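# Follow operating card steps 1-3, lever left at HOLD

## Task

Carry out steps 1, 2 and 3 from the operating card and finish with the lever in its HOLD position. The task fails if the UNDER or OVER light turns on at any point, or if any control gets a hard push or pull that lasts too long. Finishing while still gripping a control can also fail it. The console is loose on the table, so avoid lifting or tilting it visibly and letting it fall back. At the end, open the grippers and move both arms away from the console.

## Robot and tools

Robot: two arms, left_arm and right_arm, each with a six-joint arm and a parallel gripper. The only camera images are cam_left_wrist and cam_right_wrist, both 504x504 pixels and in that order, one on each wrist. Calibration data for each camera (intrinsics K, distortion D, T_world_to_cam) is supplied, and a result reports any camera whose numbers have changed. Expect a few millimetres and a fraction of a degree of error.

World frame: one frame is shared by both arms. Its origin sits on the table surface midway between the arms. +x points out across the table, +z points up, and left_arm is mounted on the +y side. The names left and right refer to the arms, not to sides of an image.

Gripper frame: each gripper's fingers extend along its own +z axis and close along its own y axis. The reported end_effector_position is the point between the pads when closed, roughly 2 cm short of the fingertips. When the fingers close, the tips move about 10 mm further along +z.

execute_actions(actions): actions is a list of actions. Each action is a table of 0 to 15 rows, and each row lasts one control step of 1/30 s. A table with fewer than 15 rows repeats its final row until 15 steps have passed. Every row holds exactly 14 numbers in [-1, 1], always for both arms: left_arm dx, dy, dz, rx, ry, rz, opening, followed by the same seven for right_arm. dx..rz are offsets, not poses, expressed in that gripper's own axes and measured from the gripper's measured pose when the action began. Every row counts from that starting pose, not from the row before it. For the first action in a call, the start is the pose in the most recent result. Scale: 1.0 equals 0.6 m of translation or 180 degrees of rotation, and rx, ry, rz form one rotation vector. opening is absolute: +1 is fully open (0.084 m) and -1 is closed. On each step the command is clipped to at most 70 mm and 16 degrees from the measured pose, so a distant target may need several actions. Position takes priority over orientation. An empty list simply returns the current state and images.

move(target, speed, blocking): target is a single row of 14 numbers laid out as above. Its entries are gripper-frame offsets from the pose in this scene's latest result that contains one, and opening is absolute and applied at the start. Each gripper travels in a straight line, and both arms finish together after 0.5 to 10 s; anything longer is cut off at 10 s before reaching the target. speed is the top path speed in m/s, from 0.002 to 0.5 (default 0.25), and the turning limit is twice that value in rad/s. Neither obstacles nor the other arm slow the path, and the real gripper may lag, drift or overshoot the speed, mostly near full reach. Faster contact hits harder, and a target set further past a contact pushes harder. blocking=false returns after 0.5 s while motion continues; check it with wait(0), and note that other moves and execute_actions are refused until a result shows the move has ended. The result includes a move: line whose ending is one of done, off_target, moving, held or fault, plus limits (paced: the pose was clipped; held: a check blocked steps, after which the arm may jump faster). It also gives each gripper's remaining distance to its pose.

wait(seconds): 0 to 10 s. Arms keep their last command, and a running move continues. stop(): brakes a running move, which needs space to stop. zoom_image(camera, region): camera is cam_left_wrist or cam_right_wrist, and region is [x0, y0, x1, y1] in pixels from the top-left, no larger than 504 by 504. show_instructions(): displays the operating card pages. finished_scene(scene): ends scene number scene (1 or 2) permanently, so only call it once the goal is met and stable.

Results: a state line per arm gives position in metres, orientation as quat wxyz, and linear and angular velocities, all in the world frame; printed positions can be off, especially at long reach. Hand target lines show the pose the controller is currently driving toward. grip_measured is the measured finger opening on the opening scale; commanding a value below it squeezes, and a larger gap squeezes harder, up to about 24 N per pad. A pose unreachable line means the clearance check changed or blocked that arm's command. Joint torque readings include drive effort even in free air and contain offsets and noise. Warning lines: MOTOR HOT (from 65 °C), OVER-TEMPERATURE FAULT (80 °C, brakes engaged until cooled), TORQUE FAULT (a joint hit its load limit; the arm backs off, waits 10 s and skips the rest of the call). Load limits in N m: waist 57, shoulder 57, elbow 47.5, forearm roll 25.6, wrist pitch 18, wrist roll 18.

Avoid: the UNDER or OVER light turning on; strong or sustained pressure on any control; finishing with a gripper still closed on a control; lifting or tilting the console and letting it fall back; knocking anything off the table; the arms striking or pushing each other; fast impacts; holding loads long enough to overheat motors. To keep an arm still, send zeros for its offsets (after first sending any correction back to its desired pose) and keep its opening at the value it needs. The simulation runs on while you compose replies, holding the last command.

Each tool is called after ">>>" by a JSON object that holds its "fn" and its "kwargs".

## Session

>>> {"fn": "show_instructions", "kwargs": {}}

>>> {"fn": "execute_actions", "kwargs": {"actions": []}}

Reference images for this scene: operating card.

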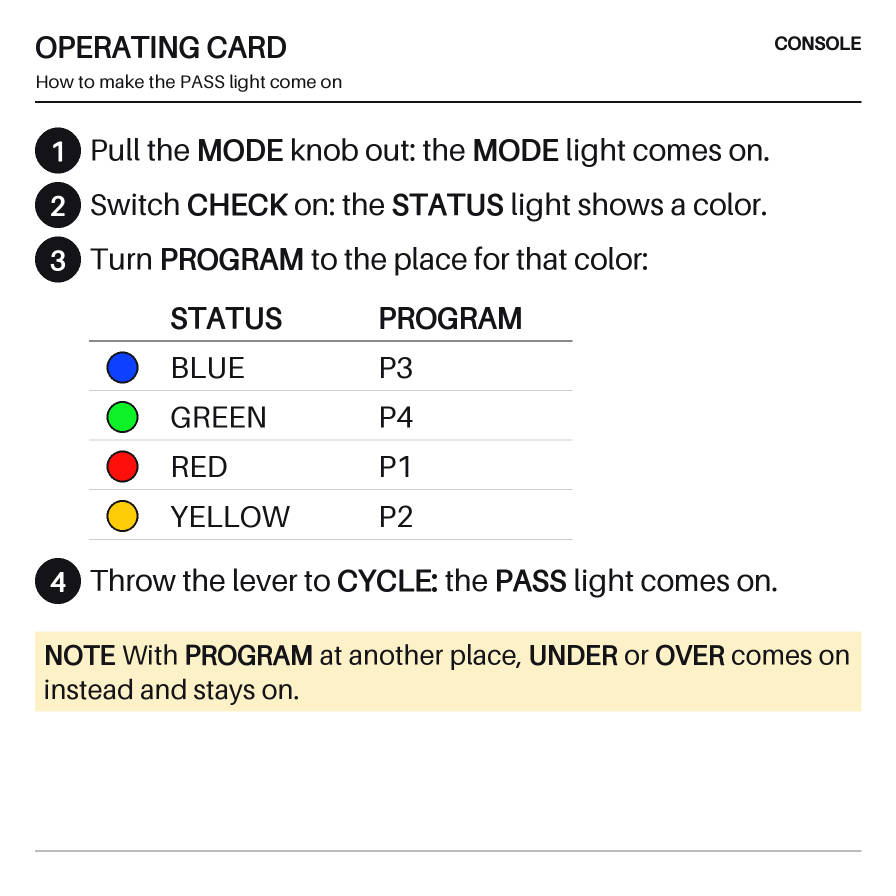

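Scene clock: 0.00 s.
left_arm: end_effector_position=(+0.4863, -0.1502, +0.3954) grip_measured=+1.00 end_effector_quat_wxyz=(+0.208, -0.508, +0.829, +0.108) end_effector_velocity=(+0.000, -0.000, -0.000) end_effector_angular_velocity=(-0.000, -0.000, +0.000) | right_arm: end_effector_position=(+0.3010, -0.6397, +0.3200) grip_measured=+1.00 end_effector_quat_wxyz=(+0.020, +0.919, +0.394, +0.014) end_effector_velocity=(+0.000, +0.001, -0.000) end_effector_angular_velocity=(+0.000, +0.000, +0.001)
Joint positions: left_arm=[-0.905 -0.821 -2.015  0.462 -1.366  1.068  0.084] | right_arm=[-0.709  0.085 -0.717 -0.002 -0.752 -1.345  0.084]
Joint velocities: left_arm=[ 0.    -0.001 -0.001 -0.     0.     0.     0.   ] | right_arm=[ 0.001  0.     0.001  0.     0.    -0.     0.   ]
Joint torques (N m, as the arm reports them, + toward a larger angle): no reading
Motor temperatures (°C, as the motors report them): left_arm=[26 24 27 24 32 28] | right_arm=[23 24 27 27 27 28]
Hand target (left_arm): +0.486, -0.150, +0.395; +0.208, -0.508, +0.829, +0.108
Hand target (right_arm): +0.301, -0.640, +0.320; +0.020, +0.919, +0.394, +0.014
camera_calibration (this result's frames):
cam_left_wrist: T_world_to_cam=[[-0.890333, 0.453508, -0.0404718, 0.549784], [0.386734, 0.800155, 0.458463, -0.184611], [0.240301, 0.392533, -0.887791, 0.425307], [0, 0, 0, 1]] pos_world=[0.458684, -0.268562, 0.484472]
cam_right_wrist: T_world_to_cam=[[0.717746, -0.695729, 0.028336, -0.63235], [-0.696146, -0.717857, 0.00785604, -0.188675], [0.0148755, -0.0253646, -0.999568, 0.427157], [0, 0, 0, 1]] pos_world=[0.316167, -0.564551, 0.446373]

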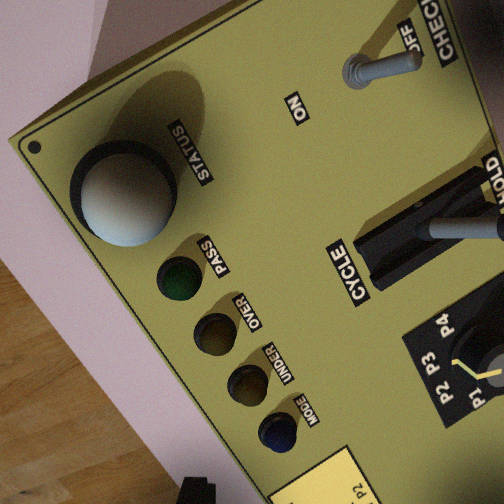

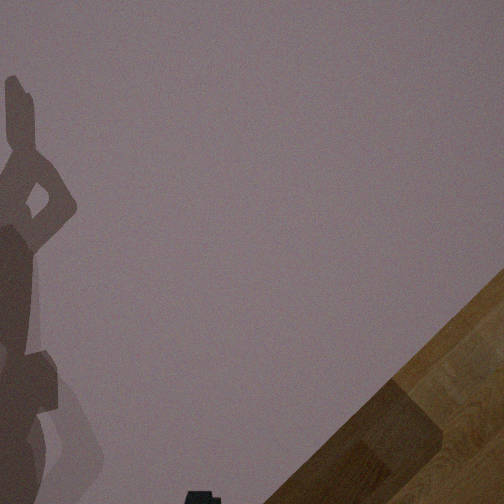

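>>> {"fn": "move", "kwargs": {"target": [-0.608,0.279,0.478,-0.006,0.308,-0.159,-1,0.987,-0.8275,0.003,-0.041,0.1174,0.2564,0.2], "speed": 0.35}}

Scene clock: 20.73 s.
left_arm: end_effector_position=(+0.5511, +0.3306, +0.3014) grip_measured=-1.00 end_effector_quat_wxyz=(+0.181, +0.683, -0.683, +0.185) end_effector_velocity=(+0.000, -0.000, -0.000) end_effector_angular_velocity=(-0.000, +0.000, -0.000) | right_arm: end_effector_position=(+0.3516, +0.1317, +0.3027) grip_measured=+0.19 end_effector_quat_wxyz=(-0.003, +0.978, -0.000, +0.210) end_effector_velocity=(-0.000, +0.002, -0.001) end_effector_angular_velocity=(-0.006, +0.001, +0.000)
Joint positions: left_arm=[ 0.175 -0.586 -1.418 -0.597 -1.049  2.173  0.   ] | right_arm=[ 0.936 -0.588 -1.452 -0.568 -0.745  1.509  0.052]
Joint velocities: left_arm=[-0.    -0.001 -0.001 -0.    -0.    -0.     0.   ] | right_arm=[ 0.002 -0.009 -0.01   0.003 -0.007 -0.003 -0.   ]
Joint torques (N m, as the arm reports them, + toward a larger angle): left_arm=[  0.13  49.87 -16.45   0.88  -0.69   0.55] | right_arm=[ -0.43  62.05 -16.83  -0.58  -0.24   0.4 ]
Motor temperatures (°C, as the motors report them): left_arm=[26 25 27 24 32 28] | right_arm=[23 23 28 27 27 28]
Hand target (left_arm): +0.551, +0.331, +0.301; +0.181, +0.683, -0.683, +0.185
Hand target (right_arm): +0.352, +0.132, +0.303; -0.002, +0.978, -0.000, +0.210
Off the commanded pose (left_arm): 0.001 m, 0 deg.
Off the commanded pose (right_arm): 0.003 m, 0 deg.
move: done; limits=paced
camera_calibration (this result's frames):
cam_left_wrist: T_world_to_cam=[[-0.999934, -0.0113025, -0.00213444, 0.588086], [-0.00875187, 0.86803, -0.496434, -0.0679757], [0.0074637, -0.496383, -0.868072, 0.553799], [0, 0, 0, 1]] pos_world=[0.583319, 0.340548, 0.448247]
cam_right_wrist: T_world_to_cam=[[0.00134173, -0.999624, -0.0273963, 0.177337], [-0.919245, 0.00955256, -0.393569, 0.504628], [0.393683, 0.025712, -0.918887, 0.26436], [0, 0, 0, 1]] pos_world=[0.359565, 0.165652, 0.446381]

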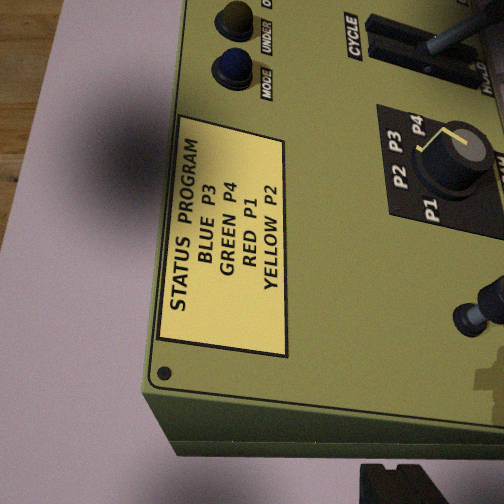

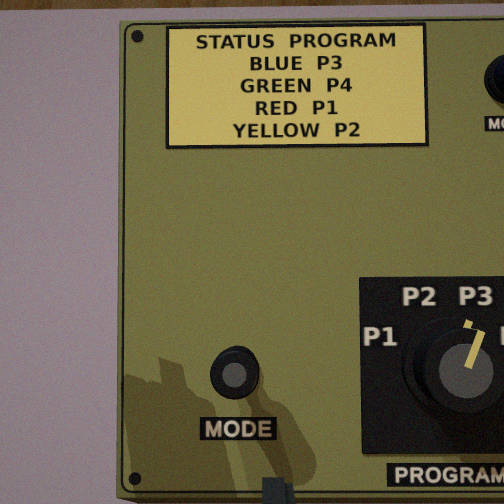

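>>> {"fn": "move", "kwargs": {"target": [0.019,0.002,0.268,0,0,0,-1,0.002,-0.074,0.227,0,0,0,0.2], "speed": 0.15}}

Scene clock: 28.43 s.
left_arm: end_effector_position=(+0.5504, +0.2405, +0.1679) grip_measured=-1.00 end_effector_quat_wxyz=(+0.181, +0.683, -0.683, +0.185) end_effector_velocity=(-0.001, -0.001, -0.003) end_effector_angular_velocity=(-0.001, +0.004, +0.001) | right_arm: end_effector_position=(+0.4082, +0.1766, +0.1794) grip_measured=+0.19 end_effector_quat_wxyz=(-0.003, +0.978, -0.000, +0.210) end_effector_velocity=(+0.001, +0.001, -0.002) end_effector_angular_velocity=(-0.001, +0.001, -0.001)
Joint positions: left_arm=[ 0.032 -0.725 -1.298 -0.777 -0.79   2.288  0.   ] | right_arm=[ 0.893 -0.888 -1.643 -0.642 -0.637  1.565  0.052]
Joint velocities: left_arm=[-0.001 -0.004  0.002 -0.004  0.002  0.002  0.   ] | right_arm=[-0.001 -0.006 -0.005  0.001 -0.    -0.001  0.   ]
Joint torques (N m, as the arm reports them, + toward a larger angle): left_arm=[  1.46  54.93 -15.23   0.39  -0.42   0.64] | right_arm=[ -2.15  71.59 -16.09  -1.     0.03   0.19]
Motor temperatures (°C, as the motors report them): left_arm=[26 25 27 24 32 28] | right_arm=[23 24 28 27 27 28]
Hand target (left_arm): +0.550, +0.240, +0.168; +0.181, +0.683, -0.683, +0.185
Hand target (right_arm): +0.408, +0.177, +0.179; -0.003, +0.978, -0.000, +0.210
Off the commanded pose (left_arm): 0.000 m, 0 deg.
Off the commanded pose (right_arm): 0.000 m, 0 deg.
move: done
camera_calibration (this result's frames):
cam_left_wrist: T_world_to_cam=[[-0.99993, -0.0116149, -0.00205256, 0.586166], [-0.00906806, 0.868314, -0.495932, -0.0560357], [0.00754245, -0.495879, -0.868359, 0.393075], [0, 0, 0, 1]] pos_world=[0.582652, 0.250383, 0.314744]
cam_right_wrist: T_world_to_cam=[[0.00161459, -0.999616, -0.0276603, 0.218657], [-0.919362, 0.00939802, -0.3933, 0.507708], [0.393409, 0.0260649, -0.918994, 0.127663], [0, 0, 0, 1]] pos_world=[0.416191, 0.210474, 0.323051]

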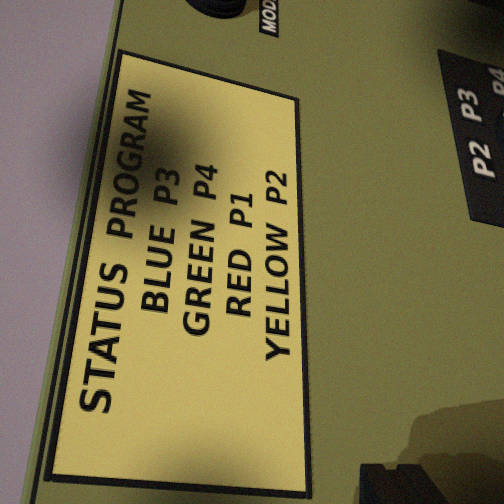

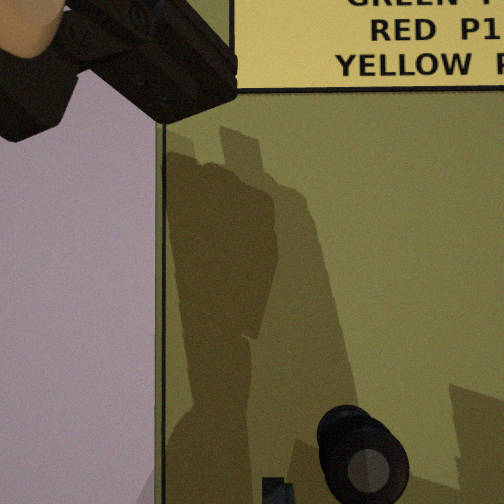

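>>> {"fn": "move", "kwargs": {"target": [0.0175,0,0.0197,0,0,0,-1,0,-0.003,0.11,0,0,0,0.2], "speed": 0.05}}

Scene clock: 33.83 s.
left_arm: end_effector_position=(+0.5504, +0.2256, +0.1629) grip_measured=-1.00 end_effector_quat_wxyz=(+0.181, +0.683, -0.683, +0.185) end_effector_velocity=(-0.000, -0.001, -0.000) end_effector_angular_velocity=(-0.000, +0.001, +0.000) | right_arm: end_effector_position=(+0.4350, +0.1787, +0.1195) grip_measured=+0.19 end_effector_quat_wxyz=(-0.003, +0.978, -0.000, +0.210) end_effector_velocity=(+0.000, +0.000, -0.003) end_effector_angular_velocity=(-0.002, +0.000, +0.002)
Joint positions: left_arm=[ 0.008 -0.73  -1.293 -0.795 -0.774  2.285  0.   ] | right_arm=[ 0.861 -1.008 -1.707 -0.69  -0.58   1.596  0.052]
Joint velocities: left_arm=[-0.001 -0.     0.001 -0.     0.    -0.001  0.   ] | right_arm=[ 0.    -0.006 -0.003 -0.003  0.001  0.001 -0.   ]
Joint torques (N m, as the arm reports them, + toward a larger angle): left_arm=[  0.51  52.39 -14.26   0.45  -0.54   0.51] | right_arm=[ -2.88  75.52 -16.43  -0.74  -0.12   0.31]
Motor temperatures (°C, as the motors report them): left_arm=[26 25 27 24 32 28] | right_arm=[23 24 28 27 27 28]
Hand target (left_arm): +0.550, +0.225, +0.163; +0.181, +0.683, -0.683, +0.185
Hand target (right_arm): +0.435, +0.179, +0.119; -0.003, +0.978, -0.000, +0.210
Off the commanded pose (left_arm): 0.000 m, 0 deg.
Off the commanded pose (right_arm): 0.000 m, 0 deg.
move: done
camera_calibration (this result's frames):
cam_left_wrist: T_world_to_cam=[[-0.99993, -0.0116388, -0.00203794, 0.586017], [-0.00909638, 0.868331, -0.495902, -0.0455181], [0.00754133, -0.495849, -0.868376, 0.381334], [0, 0, 0, 1]] pos_world=[0.582686, 0.235429, 0.309763]
cam_right_wrist: T_world_to_cam=[[0.001756, -0.999612, -0.0278094, 0.218988], [-0.919433, 0.00932201, -0.393137, 0.508788], [0.393243, 0.0262593, -0.919059, 0.0620447], [0, 0, 0, 1]] pos_world=[0.443013, 0.212531, 0.263136]

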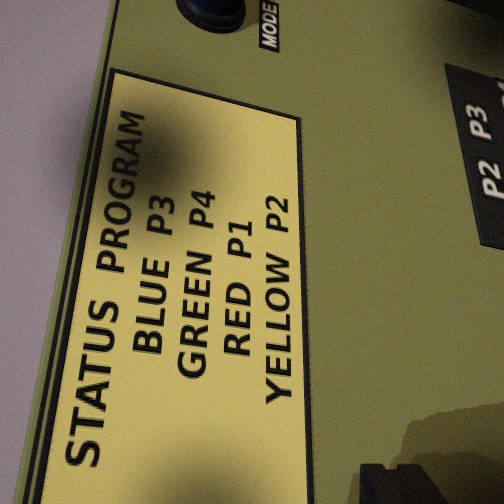

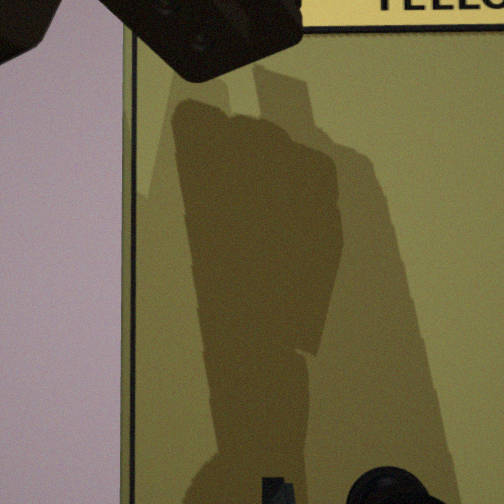

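>>> {"fn": "move", "kwargs": {"target": [-0.0033,0,0.0058,0,0,0,-1,0,0,0,0,0,0,-0.33], "speed": 0.01}}

Scene clock: 36.47 s.
left_arm: end_effector_position=(+0.5504, +0.2255, +0.1591) grip_measured=-1.00 end_effector_quat_wxyz=(+0.181, +0.683, -0.683, +0.185) end_effector_velocity=(+0.001, -0.001, -0.001) end_effector_angular_velocity=(+0.000, -0.003, -0.001) | right_arm: end_effector_position=(+0.4350, +0.1787, +0.1195) grip_measured=-0.35 end_effector_quat_wxyz=(-0.003, +0.978, -0.000, +0.210) end_effector_velocity=(-0.000, -0.001, -0.001) end_effector_angular_velocity=(-0.001, +0.001, -0.001)
Joint positions: left_arm=[ 0.008 -0.736 -1.293 -0.8   -0.77   2.291  0.   ] | right_arm=[ 0.861 -1.008 -1.707 -0.69  -0.58   1.596  0.029]
Joint velocities: left_arm=[-0.001 -0.001 -0.    -0.003  0.003  0.004  0.   ] | right_arm=[-0.    -0.     0.002  0.001 -0.    -0.    -0.   ]
Joint torques (N m, as the arm reports them, + toward a larger angle): left_arm=[  3.17  54.19 -15.34  -0.17  -0.47   0.4 ] | right_arm=[ -2.19  74.17 -16.03  -0.21  -0.1    0.33]
Motor temperatures (°C, as the motors report them): left_arm=[26 25 27 24 32 28] | right_arm=[23 24 28 27 27 28]
Hand target (left_arm): +0.550, +0.226, +0.159; +0.181, +0.683, -0.683, +0.185
Hand target (right_arm): +0.435, +0.179, +0.119; -0.003, +0.978, -0.000, +0.210
Off the commanded pose (left_arm): 0.000 m, 0 deg.
Off the commanded pose (right_arm): 0.000 m, 0 deg.
move: done
camera_calibration (this result's frames):
cam_left_wrist: T_world_to_cam=[[-0.99993, -0.0116456, -0.00198516, 0.585999], [-0.00912856, 0.868339, -0.495887, -0.0473735], [0.00749869, -0.495834, -0.868385, 0.378034], [0, 0, 0, 1]] pos_world=[0.582691, 0.235403, 0.305951]
cam_right_wrist: T_world_to_cam=[[0.00175475, -0.999612, -0.0278049, 0.218988], [-0.919433, 0.00932134, -0.393135, 0.508787], [0.393242, 0.0262546, -0.91906, 0.0620302], [0, 0, 0, 1]] pos_world=[0.443019, 0.212532, 0.263121]

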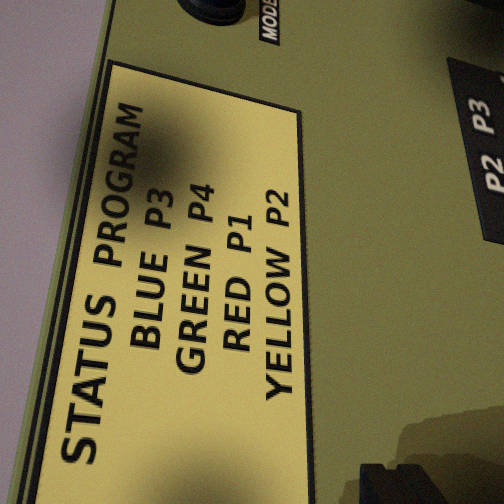

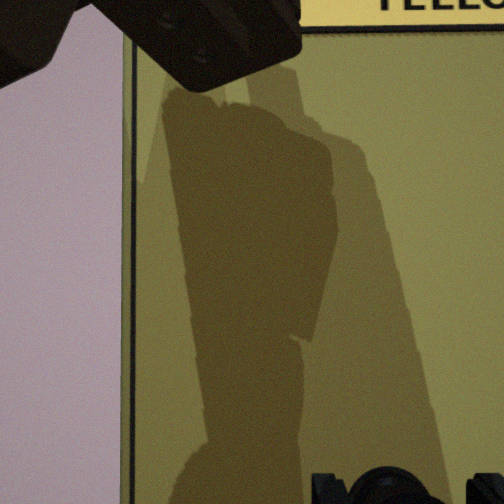

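>>> {"fn": "move", "kwargs": {"target": [0,0,0.004,0,0,0,-1,0,0,0,0,0,0,-0.6], "speed": 0.008}}

Scene clock: 40.73 s.
left_arm: end_effector_position=(+0.5504, +0.2244, +0.1571) grip_measured=-1.00 end_effector_quat_wxyz=(+0.181, +0.683, -0.683, +0.185) end_effector_velocity=(-0.000, -0.001, -0.000) end_effector_angular_velocity=(+0.000, -0.001, -0.001) | right_arm: end_effector_position=(+0.4350, +0.1789, +0.1196) grip_measured=-0.45 end_effector_quat_wxyz=(-0.003, +0.978, -0.000, +0.210) end_effector_velocity=(-0.000, +0.000, -0.001) end_effector_angular_velocity=(-0.001, +0.001, -0.000)
Joint positions: left_arm=[ 0.006 -0.739 -1.293 -0.803 -0.766  2.294  0.   ] | right_arm=[ 0.861 -1.008 -1.707 -0.69  -0.58   1.596  0.025]
Joint velocities: left_arm=[-0.001  0.001  0.002 -0.002  0.002  0.002  0.   ] | right_arm=[ 0.001 -0.001 -0.001  0.001 -0.    -0.    -0.   ]
Joint torques (N m, as the arm reports them, + toward a larger angle): left_arm=[  1.12  50.5  -14.35   0.27  -0.73   0.59] | right_arm=[ -5.3   73.83 -14.37  -1.16  -1.9    0.32]
Motor temperatures (°C, as the motors report them): left_arm=[26 25 27 24 32 28] | right_arm=[23 24 28 27 27 28]
Hand target (left_arm): +0.550, +0.224, +0.157; +0.181, +0.683, -0.683, +0.185
Hand target (right_arm): +0.435, +0.179, +0.119; -0.003, +0.978, -0.000, +0.210
Off the commanded pose (left_arm): 0.000 m, 0 deg.
Off the commanded pose (right_arm): 0.000 m, 0 deg.
move: done
camera_calibration (this result's frames):
cam_left_wrist: T_world_to_cam=[[-0.99993, -0.0116425, -0.00196052, 0.585977], [-0.00913817, 0.868343, -0.495881, -0.0473674], [0.00747572, -0.495828, -0.868388, 0.375755], [0, 0, 0, 1]] pos_world=[0.582694, 0.234263, 0.303962]
cam_right_wrist: T_world_to_cam=[[0.00207731, -0.999594, -0.0284241, 0.21917], [-0.919399, 0.00927071, -0.393216, 0.508798], [0.39332, 0.0269499, -0.919007, 0.0619787], [0, 0, 0, 1]] pos_world=[0.442956, 0.212694, 0.263256]

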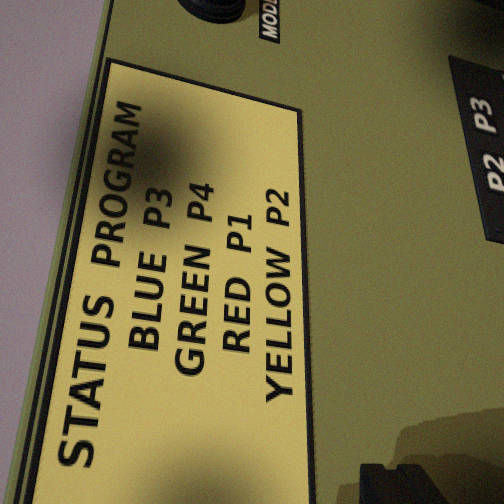

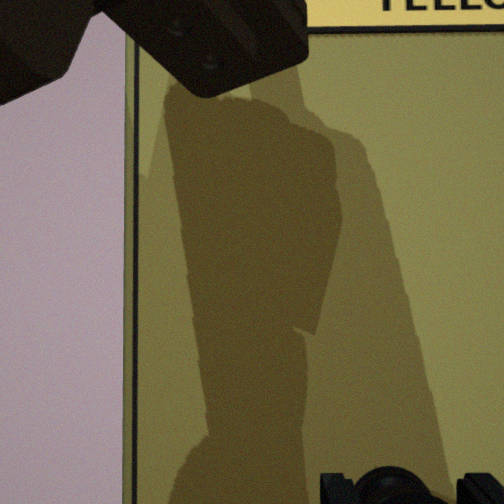

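>>> {"fn": "execute_actions", "kwargs": {"actions": [[[0,0,0.0017,0,0,0,-1,0,-0.001,0,0,0,0,-1]]]}}

>>> {"fn": "move", "kwargs": {"target": [0,0,0,0,0,0,-1,0,0,-0.025,0,0,0,-1], "speed": 0.012}}

Scene clock: 43.57 s.
left_arm: end_effector_position=(+0.5504, +0.2239, +0.1562) grip_measured=-1.00 end_effector_quat_wxyz=(+0.181, +0.683, -0.683, +0.185) end_effector_velocity=(+0.000, -0.000, +0.000) end_effector_angular_velocity=(+0.000, -0.001, -0.001) | right_arm: end_effector_position=(+0.4350, +0.1790, +0.1195) grip_measured=-0.45 end_effector_quat_wxyz=(-0.003, +0.978, -0.000, +0.210) end_effector_velocity=(+0.000, +0.001, +0.001) end_effector_angular_velocity=(+0.003, -0.001, +0.001)
Joint positions: left_arm=[ 0.005 -0.74  -1.293 -0.804 -0.765  2.295  0.   ] | right_arm=[ 0.862 -1.009 -1.709 -0.689 -0.582  1.595  0.025]
Joint velocities: left_arm=[-0.     0.001 -0.     0.     0.     0.001  0.   ] | right_arm=[ 0.     0.001 -0.002  0.     0.001 -0.     0.   ]
Joint torques (N m, as the arm reports them, + toward a larger angle): left_arm=[  1.84  53.33 -14.66   0.91  -0.65   0.4 ] | right_arm=[ -5.18  73.06 -15.54  -1.08  -1.08   0.31]
Motor temperatures (°C, as the motors report them): left_arm=[26 25 27 24 32 28] | right_arm=[23 24 28 27 27 28]
Hand target (left_arm): +0.550, +0.224, +0.156; +0.181, +0.683, -0.683, +0.185
Hand target (right_arm): +0.435, +0.179, +0.120; -0.003, +0.978, -0.000, +0.210
Off the commanded pose (left_arm): 0.000 m, 0 deg.
Off the commanded pose (right_arm): 0.001 m, 0 deg.
camera_calibration (this result's frames):
cam_left_wrist: T_world_to_cam=[[-0.99993, -0.0116449, -0.00196563, 0.585976], [-0.00913774, 0.868345, -0.495876, -0.0473652], [0.00748129, -0.495824, -0.868391, 0.374749], [0, 0, 0, 1]] pos_world=[0.582699, 0.233762, 0.303093]
cam_right_wrist: T_world_to_cam=[[0.00140014, -0.999631, -0.0271391, 0.219423], [-0.919439, 0.00938508, -0.393121, 0.508789], [0.39323, 0.0255032, -0.919086, 0.0621465], [0, 0, 0, 1]] pos_world=[0.443055, 0.212982, 0.263088]

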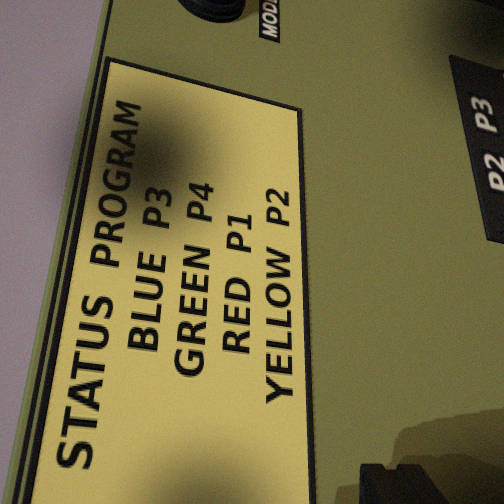

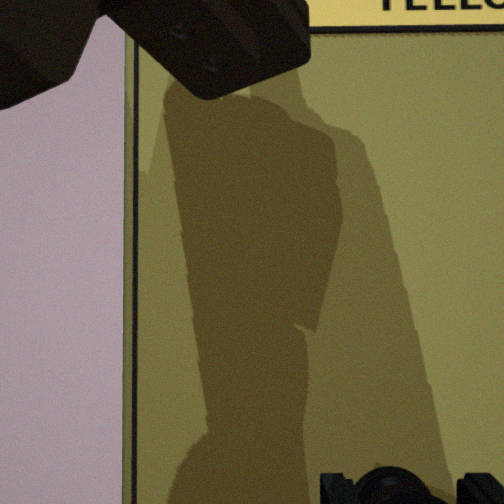

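Scene clock: 45.03 s.
left_arm: end_effector_position=(+0.5504, +0.2239, +0.1562) grip_measured=-1.00 end_effector_quat_wxyz=(+0.181, +0.683, -0.683, +0.185) end_effector_velocity=(+0.000, -0.000, +0.002) end_effector_angular_velocity=(-0.000, -0.002, +0.000) | right_arm: end_effector_position=(+0.4294, +0.1790, +0.1329) grip_measured=-0.45 end_effector_quat_wxyz=(-0.003, +0.978, -0.000, +0.210) end_effector_velocity=(-0.002, -0.000, +0.001) end_effector_angular_velocity=(-0.002, +0.001, +0.002)
Joint positions: left_arm=[ 0.005 -0.74  -1.293 -0.804 -0.765  2.295  0.   ] | right_arm=[ 0.868 -0.982 -1.694 -0.679 -0.593  1.589  0.025]
Joint velocities: left_arm=[-0.     0.003  0.001 -0.     0.    -0.     0.   ] | right_arm=[ 0.002  0.004  0.004  0.001 -0.002 -0.002 -0.   ]
Joint torques (N m, as the arm reports them, + toward a larger angle): left_arm=[  0.26  51.95 -15.43   0.45  -0.51   0.5 ] | right_arm=[  2.86  67.26 -11.03   1.26  -1.1    0.34]
Motor temperatures (°C, as the motors report them): left_arm=[26 25 27 24 32 28] | right_arm=[23 24 28 27 27 28]
Hand target (left_arm): +0.550, +0.224, +0.156; +0.181, +0.683, -0.683, +0.185
Hand target (right_arm): +0.429, +0.179, +0.133; -0.003, +0.978, -0.000, +0.210
Off the commanded pose (left_arm): 0.000 m, 0 deg.
Off the commanded pose (right_arm): 0.001 m, 0 deg.
move: done
camera_calibration (this result's frames):
cam_left_wrist: T_world_to_cam=[[-0.99993, -0.0116448, -0.00196557, 0.585976], [-0.00913764, 0.868345, -0.495876, -0.0473653], [0.00748116, -0.495823, -0.868391, 0.374749], [0, 0, 0, 1]] pos_world=[0.582699, 0.233762, 0.303093]
cam_right_wrist: T_world_to_cam=[[0.00130523, -0.999616, -0.0276898, 0.219857], [-0.919324, 0.00969651, -0.393383, 0.508868], [0.3935, 0.0259694, -0.918958, 0.0764955], [0, 0, 0, 1]] pos_world=[0.437426, 0.212851, 0.276564]

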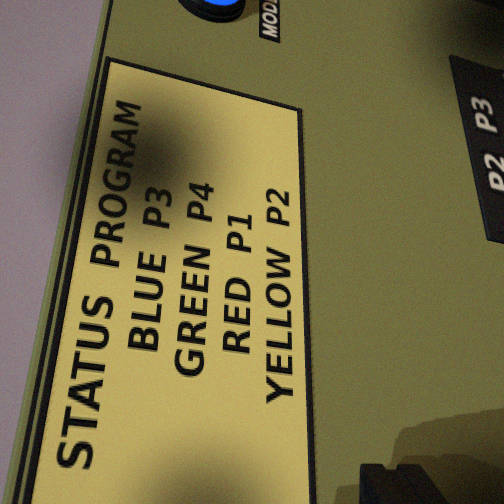

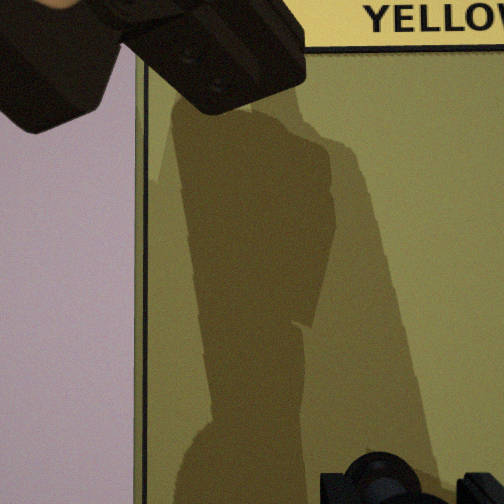

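>>> {"fn": "execute_actions", "kwargs": {"actions": [[[0,0,0,0,0,0,-1,0,0,0,0,0,0,0.1]]]}}

>>> {"fn": "move", "kwargs": {"target": [0,0,-0.2,0,0,0,-1,0,0,-0.22,0,0,0,0.1], "speed": 0.2}}

>>> {"fn": "move", "kwargs": {"target": [0,0,-0.15,0,0.15,0,-1,-0.085,0.6,0,0,0,0,-1], "speed": 0.3}}

Scene clock: 49.83 s.
left_arm: end_effector_position=(+0.5504, +0.2239, +0.1562) grip_measured=-1.00 end_effector_quat_wxyz=(+0.181, +0.683, -0.683, +0.185) end_effector_velocity=(+0.001, +0.000, +0.001) end_effector_angular_velocity=(+0.000, -0.001, +0.000) | right_arm: end_effector_position=(+0.4292, +0.1789, +0.1327) grip_measured=+0.09 end_effector_quat_wxyz=(-0.003, +0.978, -0.000, +0.210) end_effector_velocity=(+0.002, +0.000, +0.001) end_effector_angular_velocity=(+0.003, -0.002, -0.001)
Joint positions: left_arm=[ 0.005 -0.74  -1.293 -0.804 -0.765  2.295  0.   ] | right_arm=[ 0.869 -0.982 -1.694 -0.678 -0.593  1.589  0.048]
Joint velocities: left_arm=[ 0.     0.001 -0.001  0.     0.    -0.001  0.   ] | right_arm=[-0.003  0.    -0.002 -0.001  0.002  0.     0.001]
Joint torques (N m, as the arm reports them, + toward a larger angle): left_arm=[  1.66  53.24 -14.91   0.77  -0.45   0.49] | right_arm=[ -2.83  75.58 -16.06  -0.88  -0.25   0.29]
Motor temperatures (°C, as the motors report them): left_arm=[26 25 27 24 32 28] | right_arm=[23 24 28 28 27 28]
Hand target (left_arm): +0.550, +0.224, +0.156; +0.181, +0.683, -0.683, +0.185
Hand target (right_arm): +0.429, +0.179, +0.133; -0.003, +0.978, -0.000, +0.210
Off the commanded pose (left_arm): 0.000 m, 0 deg.
Off the commanded pose (right_arm): 0.000 m, 0 deg.
camera_calibration (this result's frames):
cam_left_wrist: T_world_to_cam=[[-0.99993, -0.0116447, -0.00196556, 0.585976], [-0.00913758, 0.868345, -0.495876, -0.0473654], [0.00748112, -0.495823, -0.868391, 0.374749], [0, 0, 0, 1]] pos_world=[0.582699, 0.233762, 0.303093]
cam_right_wrist: T_world_to_cam=[[0.00131865, -0.999629, -0.0272002, 0.219706], [-0.919436, 0.00948418, -0.393125, 0.508603], [0.393237, 0.0255273, -0.919083, 0.0766329], [0, 0, 0, 1]] pos_world=[0.437203, 0.212845, 0.276352]

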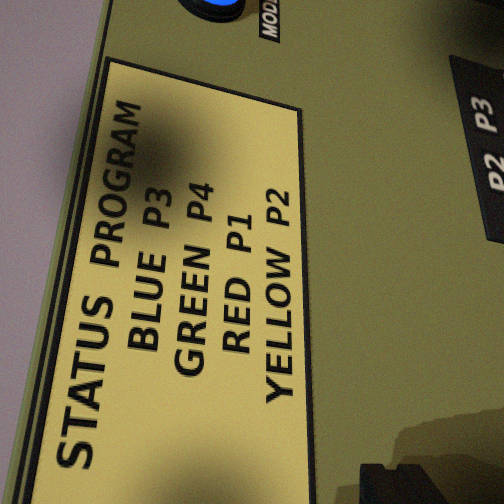

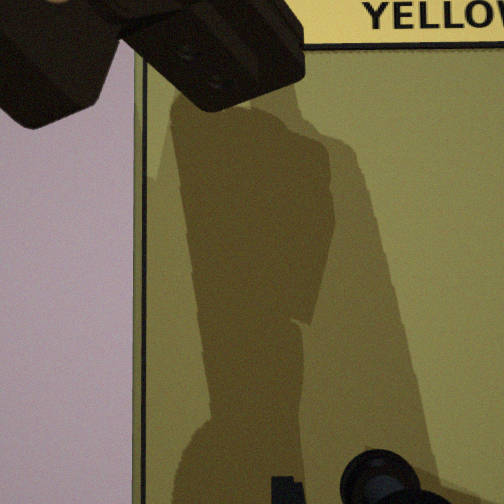

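Scene clock: 51.13 s.
left_arm: end_effector_position=(+0.5500, +0.2837, +0.2601) grip_measured=-1.00 end_effector_quat_wxyz=(+0.181, +0.683, -0.683, +0.185) end_effector_velocity=(-0.000, +0.001, +0.001) end_effector_angular_velocity=(+0.000, +0.001, -0.000) | right_arm: end_effector_position=(+0.3755, +0.1784, +0.2529) grip_measured=+0.09 end_effector_quat_wxyz=(-0.002, +0.978, -0.000, +0.210) end_effector_velocity=(-0.002, -0.000, +0.002) end_effector_angular_velocity=(-0.000, -0.000, +0.002)
Joint positions: left_arm=[ 0.102 -0.607 -1.35  -0.655 -0.946  2.185  0.   ] | right_arm=[ 0.936 -0.769 -1.619 -0.576 -0.734  1.519  0.048]
Joint velocities: left_arm=[ 0.001  0.001 -0.001  0.002 -0.003 -0.001  0.   ] | right_arm=[ 0.002  0.004  0.003  0.    -0.002 -0.    -0.   ]
Joint torques (N m, as the arm reports them, + toward a larger angle): left_arm=[ -0.3   49.34 -15.83   0.27  -0.43   0.58] | right_arm=[ -1.79  71.43 -17.96  -0.42  -0.03   0.29]
Motor temperatures (°C, as the motors report them): left_arm=[26 25 27 24 32 28] | right_arm=[23 24 28 28 27 28]
Hand target (left_arm): +0.550, +0.284, +0.260; +0.181, +0.683, -0.683, +0.185
Hand target (right_arm): +0.375, +0.178, +0.253; -0.003, +0.978, -0.000, +0.210
Off the commanded pose (left_arm): 0.000 m, 0 deg.
Off the commanded pose (right_arm): 0.001 m, 0 deg.
move: done
camera_calibration (this result's frames):
cam_left_wrist: T_world_to_cam=[[-0.999933, -0.0114394, -0.00192566, 0.586389], [-0.008976, 0.86814, -0.496239, -0.0477516], [0.00734841, -0.496188, -0.868184, 0.494737], [0, 0, 0, 1]] pos_world=[0.582286, 0.293645, 0.406955]
cam_right_wrist: T_world_to_cam=[[0.000974609, -0.999638, -0.0269017, 0.222611], [-0.919271, 0.00969356, -0.393506, 0.506469], [0.393624, 0.0251135, -0.918928, 0.208074], [0, 0, 0, 1]] pos_world=[0.383463, 0.212395, 0.396492]

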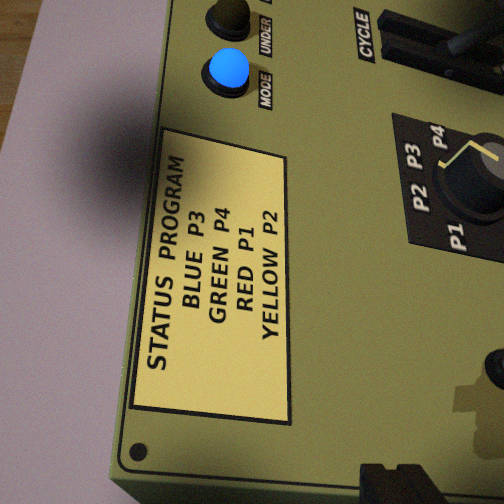

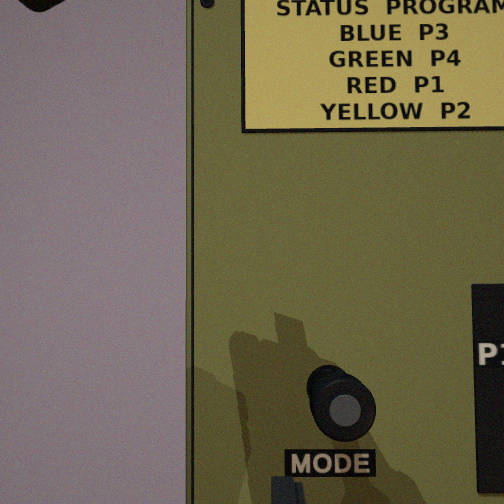

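Scene clock: 53.07 s.
left_arm: end_effector_position=(+0.5497, +0.3289, +0.3380) grip_measured=-1.00 end_effector_quat_wxyz=(+0.335, +0.621, -0.622, +0.340) end_effector_velocity=(-0.000, +0.000, -0.001) end_effector_angular_velocity=(-0.002, +0.001, -0.000) | right_arm: end_effector_position=(+0.3278, -0.1812, +0.2305) grip_measured=-1.00 end_effector_quat_wxyz=(-0.002, +0.978, -0.000, +0.209) end_effector_velocity=(+0.000, -0.002, +0.001) end_effector_angular_velocity=(+0.003, -0.005, -0.001)
Joint positions: left_arm=[ 0.296 -0.686 -1.472 -0.925 -1.392  2.409  0.   ] | right_arm=[ 0.607 -0.074 -0.582 -0.987 -0.346  1.692  0.   ]
Joint velocities: left_arm=[ 0.001 -0.002 -0.    -0.    -0.002  0.001  0.   ] | right_arm=[-0.003  0.006  0.005 -0.012  0.002  0.01   0.   ]
Joint torques (N m, as the arm reports them, + toward a larger angle): left_arm=[  1.13  52.89 -15.93   0.54  -0.85   0.52] | right_arm=[ -2.16  31.94 -14.86  -0.33   0.12   0.32]
Motor temperatures (°C, as the motors report them): left_arm=[26 25 28 24 32 28] | right_arm=[23 24 28 28 27 28]
Hand target (left_arm): +0.550, +0.329, +0.338; +0.335, +0.621, -0.622, +0.340
Hand target (right_arm): +0.328, -0.181, +0.231; -0.002, +0.978, -0.000, +0.209
Off the commanded pose (left_arm): 0.000 m, 0 deg.
Off the commanded pose (right_arm): 0.001 m, 0 deg.
move: done
camera_calibration (this result's frames):
cam_left_wrist: T_world_to_cam=[[-0.999954, -0.00940761, 0.00182423, 0.584799], [-0.00668456, 0.548366, -0.836212, 0.170564], [0.00686641, -0.836186, -0.548403, 0.588786], [0, 0, 0, 1]] pos_world=[0.581869, 0.404304, 0.464453]
cam_right_wrist: T_world_to_cam=[[0.00162827, -0.999641, -0.0267349, -0.137637], [-0.920089, 0.00897465, -0.391607, 0.457034], [0.391706, 0.0252361, -0.919744, 0.216108], [0, 0, 0, 1]] pos_world=[0.336085, -0.147143, 0.374062]

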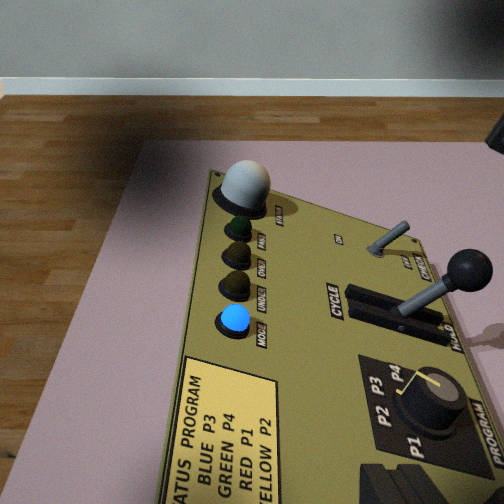

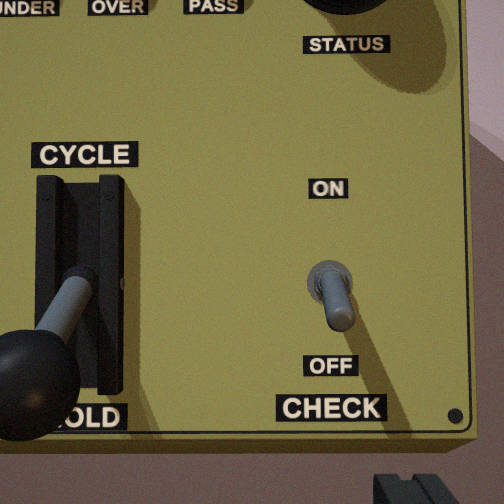

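>>> {"fn": "move", "kwargs": {"target": [0,0,0,0,0,0,-1,0.004,0.003,0.233,0,0,0,-1], "speed": 0.12}}

Scene clock: 58.57 s.
left_arm: end_effector_position=(+0.5497, +0.3289, +0.3380) grip_measured=-1.00 end_effector_quat_wxyz=(+0.335, +0.621, -0.622, +0.340) end_effector_velocity=(-0.000, +0.000, -0.000) end_effector_angular_velocity=(+0.000, -0.000, +0.000) | right_arm: end_effector_position=(+0.3864, -0.1827, +0.1038) grip_measured=-1.00 end_effector_quat_wxyz=(-0.001, +0.979, -0.000, +0.206) end_effector_velocity=(+0.000, -0.001, -0.001) end_effector_angular_velocity=(+0.017, -0.019, +0.005)
Joint positions: left_arm=[ 0.296 -0.686 -1.472 -0.925 -1.392  2.409  0.   ] | right_arm=[ 0.504 -0.466 -0.678 -2.002 -0.28   2.651  0.   ]
Joint velocities: left_arm=[0.    0.001 0.001 0.    0.    0.    0.   ] | right_arm=[-0.004  0.003  0.017 -0.135 -0.013  0.131  0.   ]
Joint torques (N m, as the arm reports them, + toward a larger angle): left_arm=[  2.66  53.07 -15.46   0.71  -1.01   0.61] | right_arm=[ -1.3   44.37 -10.51   0.08  -0.84   0.34]
Motor temperatures (°C, as the motors report them): left_arm=[26 25 28 24 32 28] | right_arm=[23 24 28 28 27 28]
Hand target (left_arm): +0.550, +0.329, +0.338; +0.335, +0.621, -0.622, +0.340
Hand target (right_arm): +0.386, -0.183, +0.104; -0.002, +0.978, -0.000, +0.207
Off the commanded pose (left_arm): 0.000 m, 0 deg.
Off the commanded pose (right_arm): 0.001 m, 0 deg.
move: done
camera_calibration (this result's frames):
cam_left_wrist: T_world_to_cam=[[-0.999954, -0.00940765, 0.00182433, 0.584799], [-0.00668466, 0.548366, -0.836212, 0.170564], [0.00686639, -0.836186, -0.548403, 0.588786], [0, 0, 0, 1]] pos_world=[0.581869, 0.404305, 0.464453]
cam_right_wrist: T_world_to_cam=[[0.000389561, -0.99973, -0.0232156, -0.14253], [-0.92223, 0.00861696, -0.386546, 0.461572], [0.386642, 0.0215607, -0.921978, 0.0782513], [0, 0, 0, 1]] pos_world=[0.395475, -0.148156, 0.247256]

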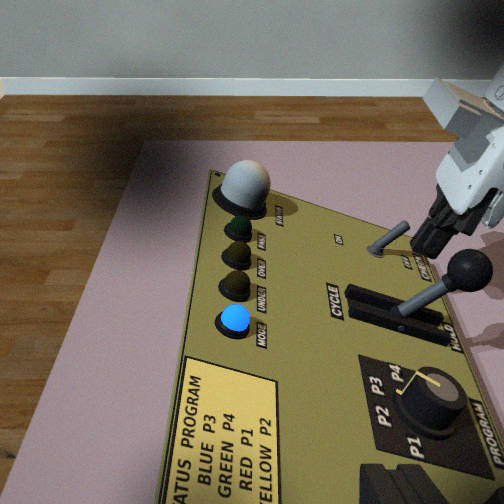

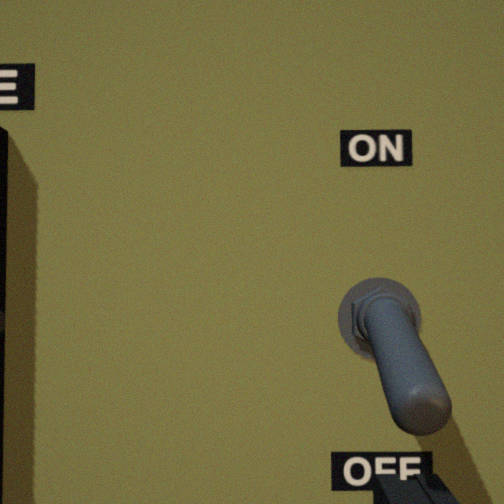

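>>> {"fn": "move", "kwargs": {"target": [0,0,0,0,0,0,-1,0.05,0.002,0,0,0,0,-1], "speed": 0.025}}

Scene clock: 61.43 s.
left_arm: end_effector_position=(+0.5497, +0.3289, +0.3380) grip_measured=-1.00 end_effector_quat_wxyz=(+0.335, +0.621, -0.622, +0.340) end_effector_velocity=(+0.000, -0.000, +0.000) end_effector_angular_velocity=(+0.000, -0.000, -0.000) | right_arm: end_effector_position=(+0.4139, -0.1839, +0.1160) grip_measured=-1.00 end_effector_quat_wxyz=(-0.001, +0.978, -0.000, +0.207) end_effector_velocity=(+0.001, +0.000, +0.001) end_effector_angular_velocity=(-0.002, +0.004, +0.001)
Joint positions: left_arm=[ 0.296 -0.686 -1.472 -0.925 -1.392  2.409  0.   ] | right_arm=[ 0.462 -0.469 -0.733 -1.884 -0.253  2.486  0.   ]
Joint velocities: left_arm=[-0.  0. -0.  0.  0. -0.  0.] | right_arm=[-0.001 -0.001 -0.005  0.03   0.004 -0.033  0.   ]
Joint torques (N m, as the arm reports them, + toward a larger angle): left_arm=[  0.31  52.37 -16.07   0.12  -0.81   0.41] | right_arm=[ -3.82  46.26 -11.79  -1.25  -0.72   0.43]
Motor temperatures (°C, as the motors report them): left_arm=[26 25 28 24 32 28] | right_arm=[23 24 28 28 27 28]
Hand target (left_arm): +0.550, +0.329, +0.338; +0.335, +0.621, -0.622, +0.340
Hand target (right_arm): +0.414, -0.184, +0.116; -0.001, +0.979, -0.000, +0.206
Off the commanded pose (left_arm): 0.000 m, 0 deg.
Off the commanded pose (right_arm): 0.000 m, 0 deg.
move: done
camera_calibration (this result's frames):
cam_left_wrist: T_world_to_cam=[[-0.999954, -0.00940774, 0.00182407, 0.584799], [-0.0066845, 0.548366, -0.836212, 0.170564], [0.00686661, -0.836186, -0.548403, 0.588786], [0, 0, 0, 1]] pos_world=[0.581869, 0.404305, 0.464453]
cam_right_wrist: T_world_to_cam=[[0.000535235, -0.999717, -0.0238012, -0.143455], [-0.921775, 0.0087351, -0.387627, 0.491595], [0.387725, 0.0221469, -0.921509, 0.0784959], [0, 0, 0, 1]] pos_world=[0.422782, -0.149447, 0.259476]

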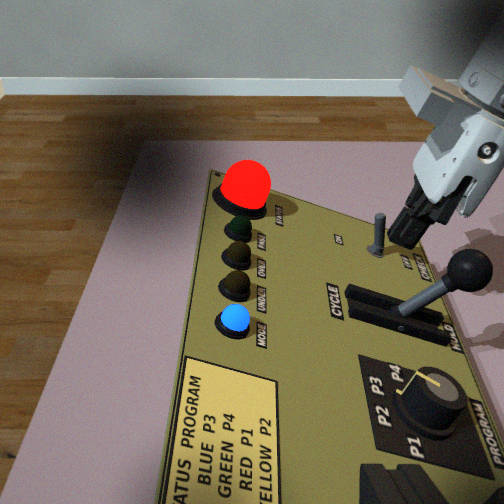

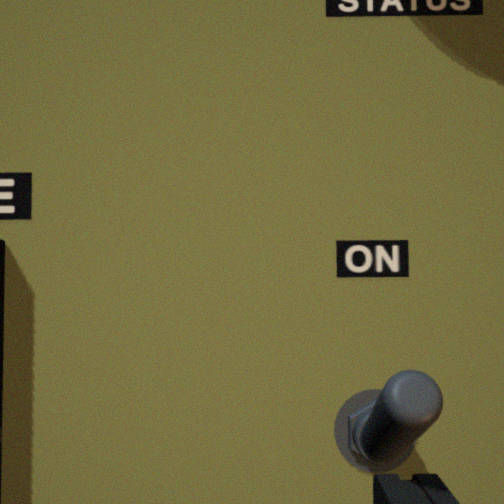

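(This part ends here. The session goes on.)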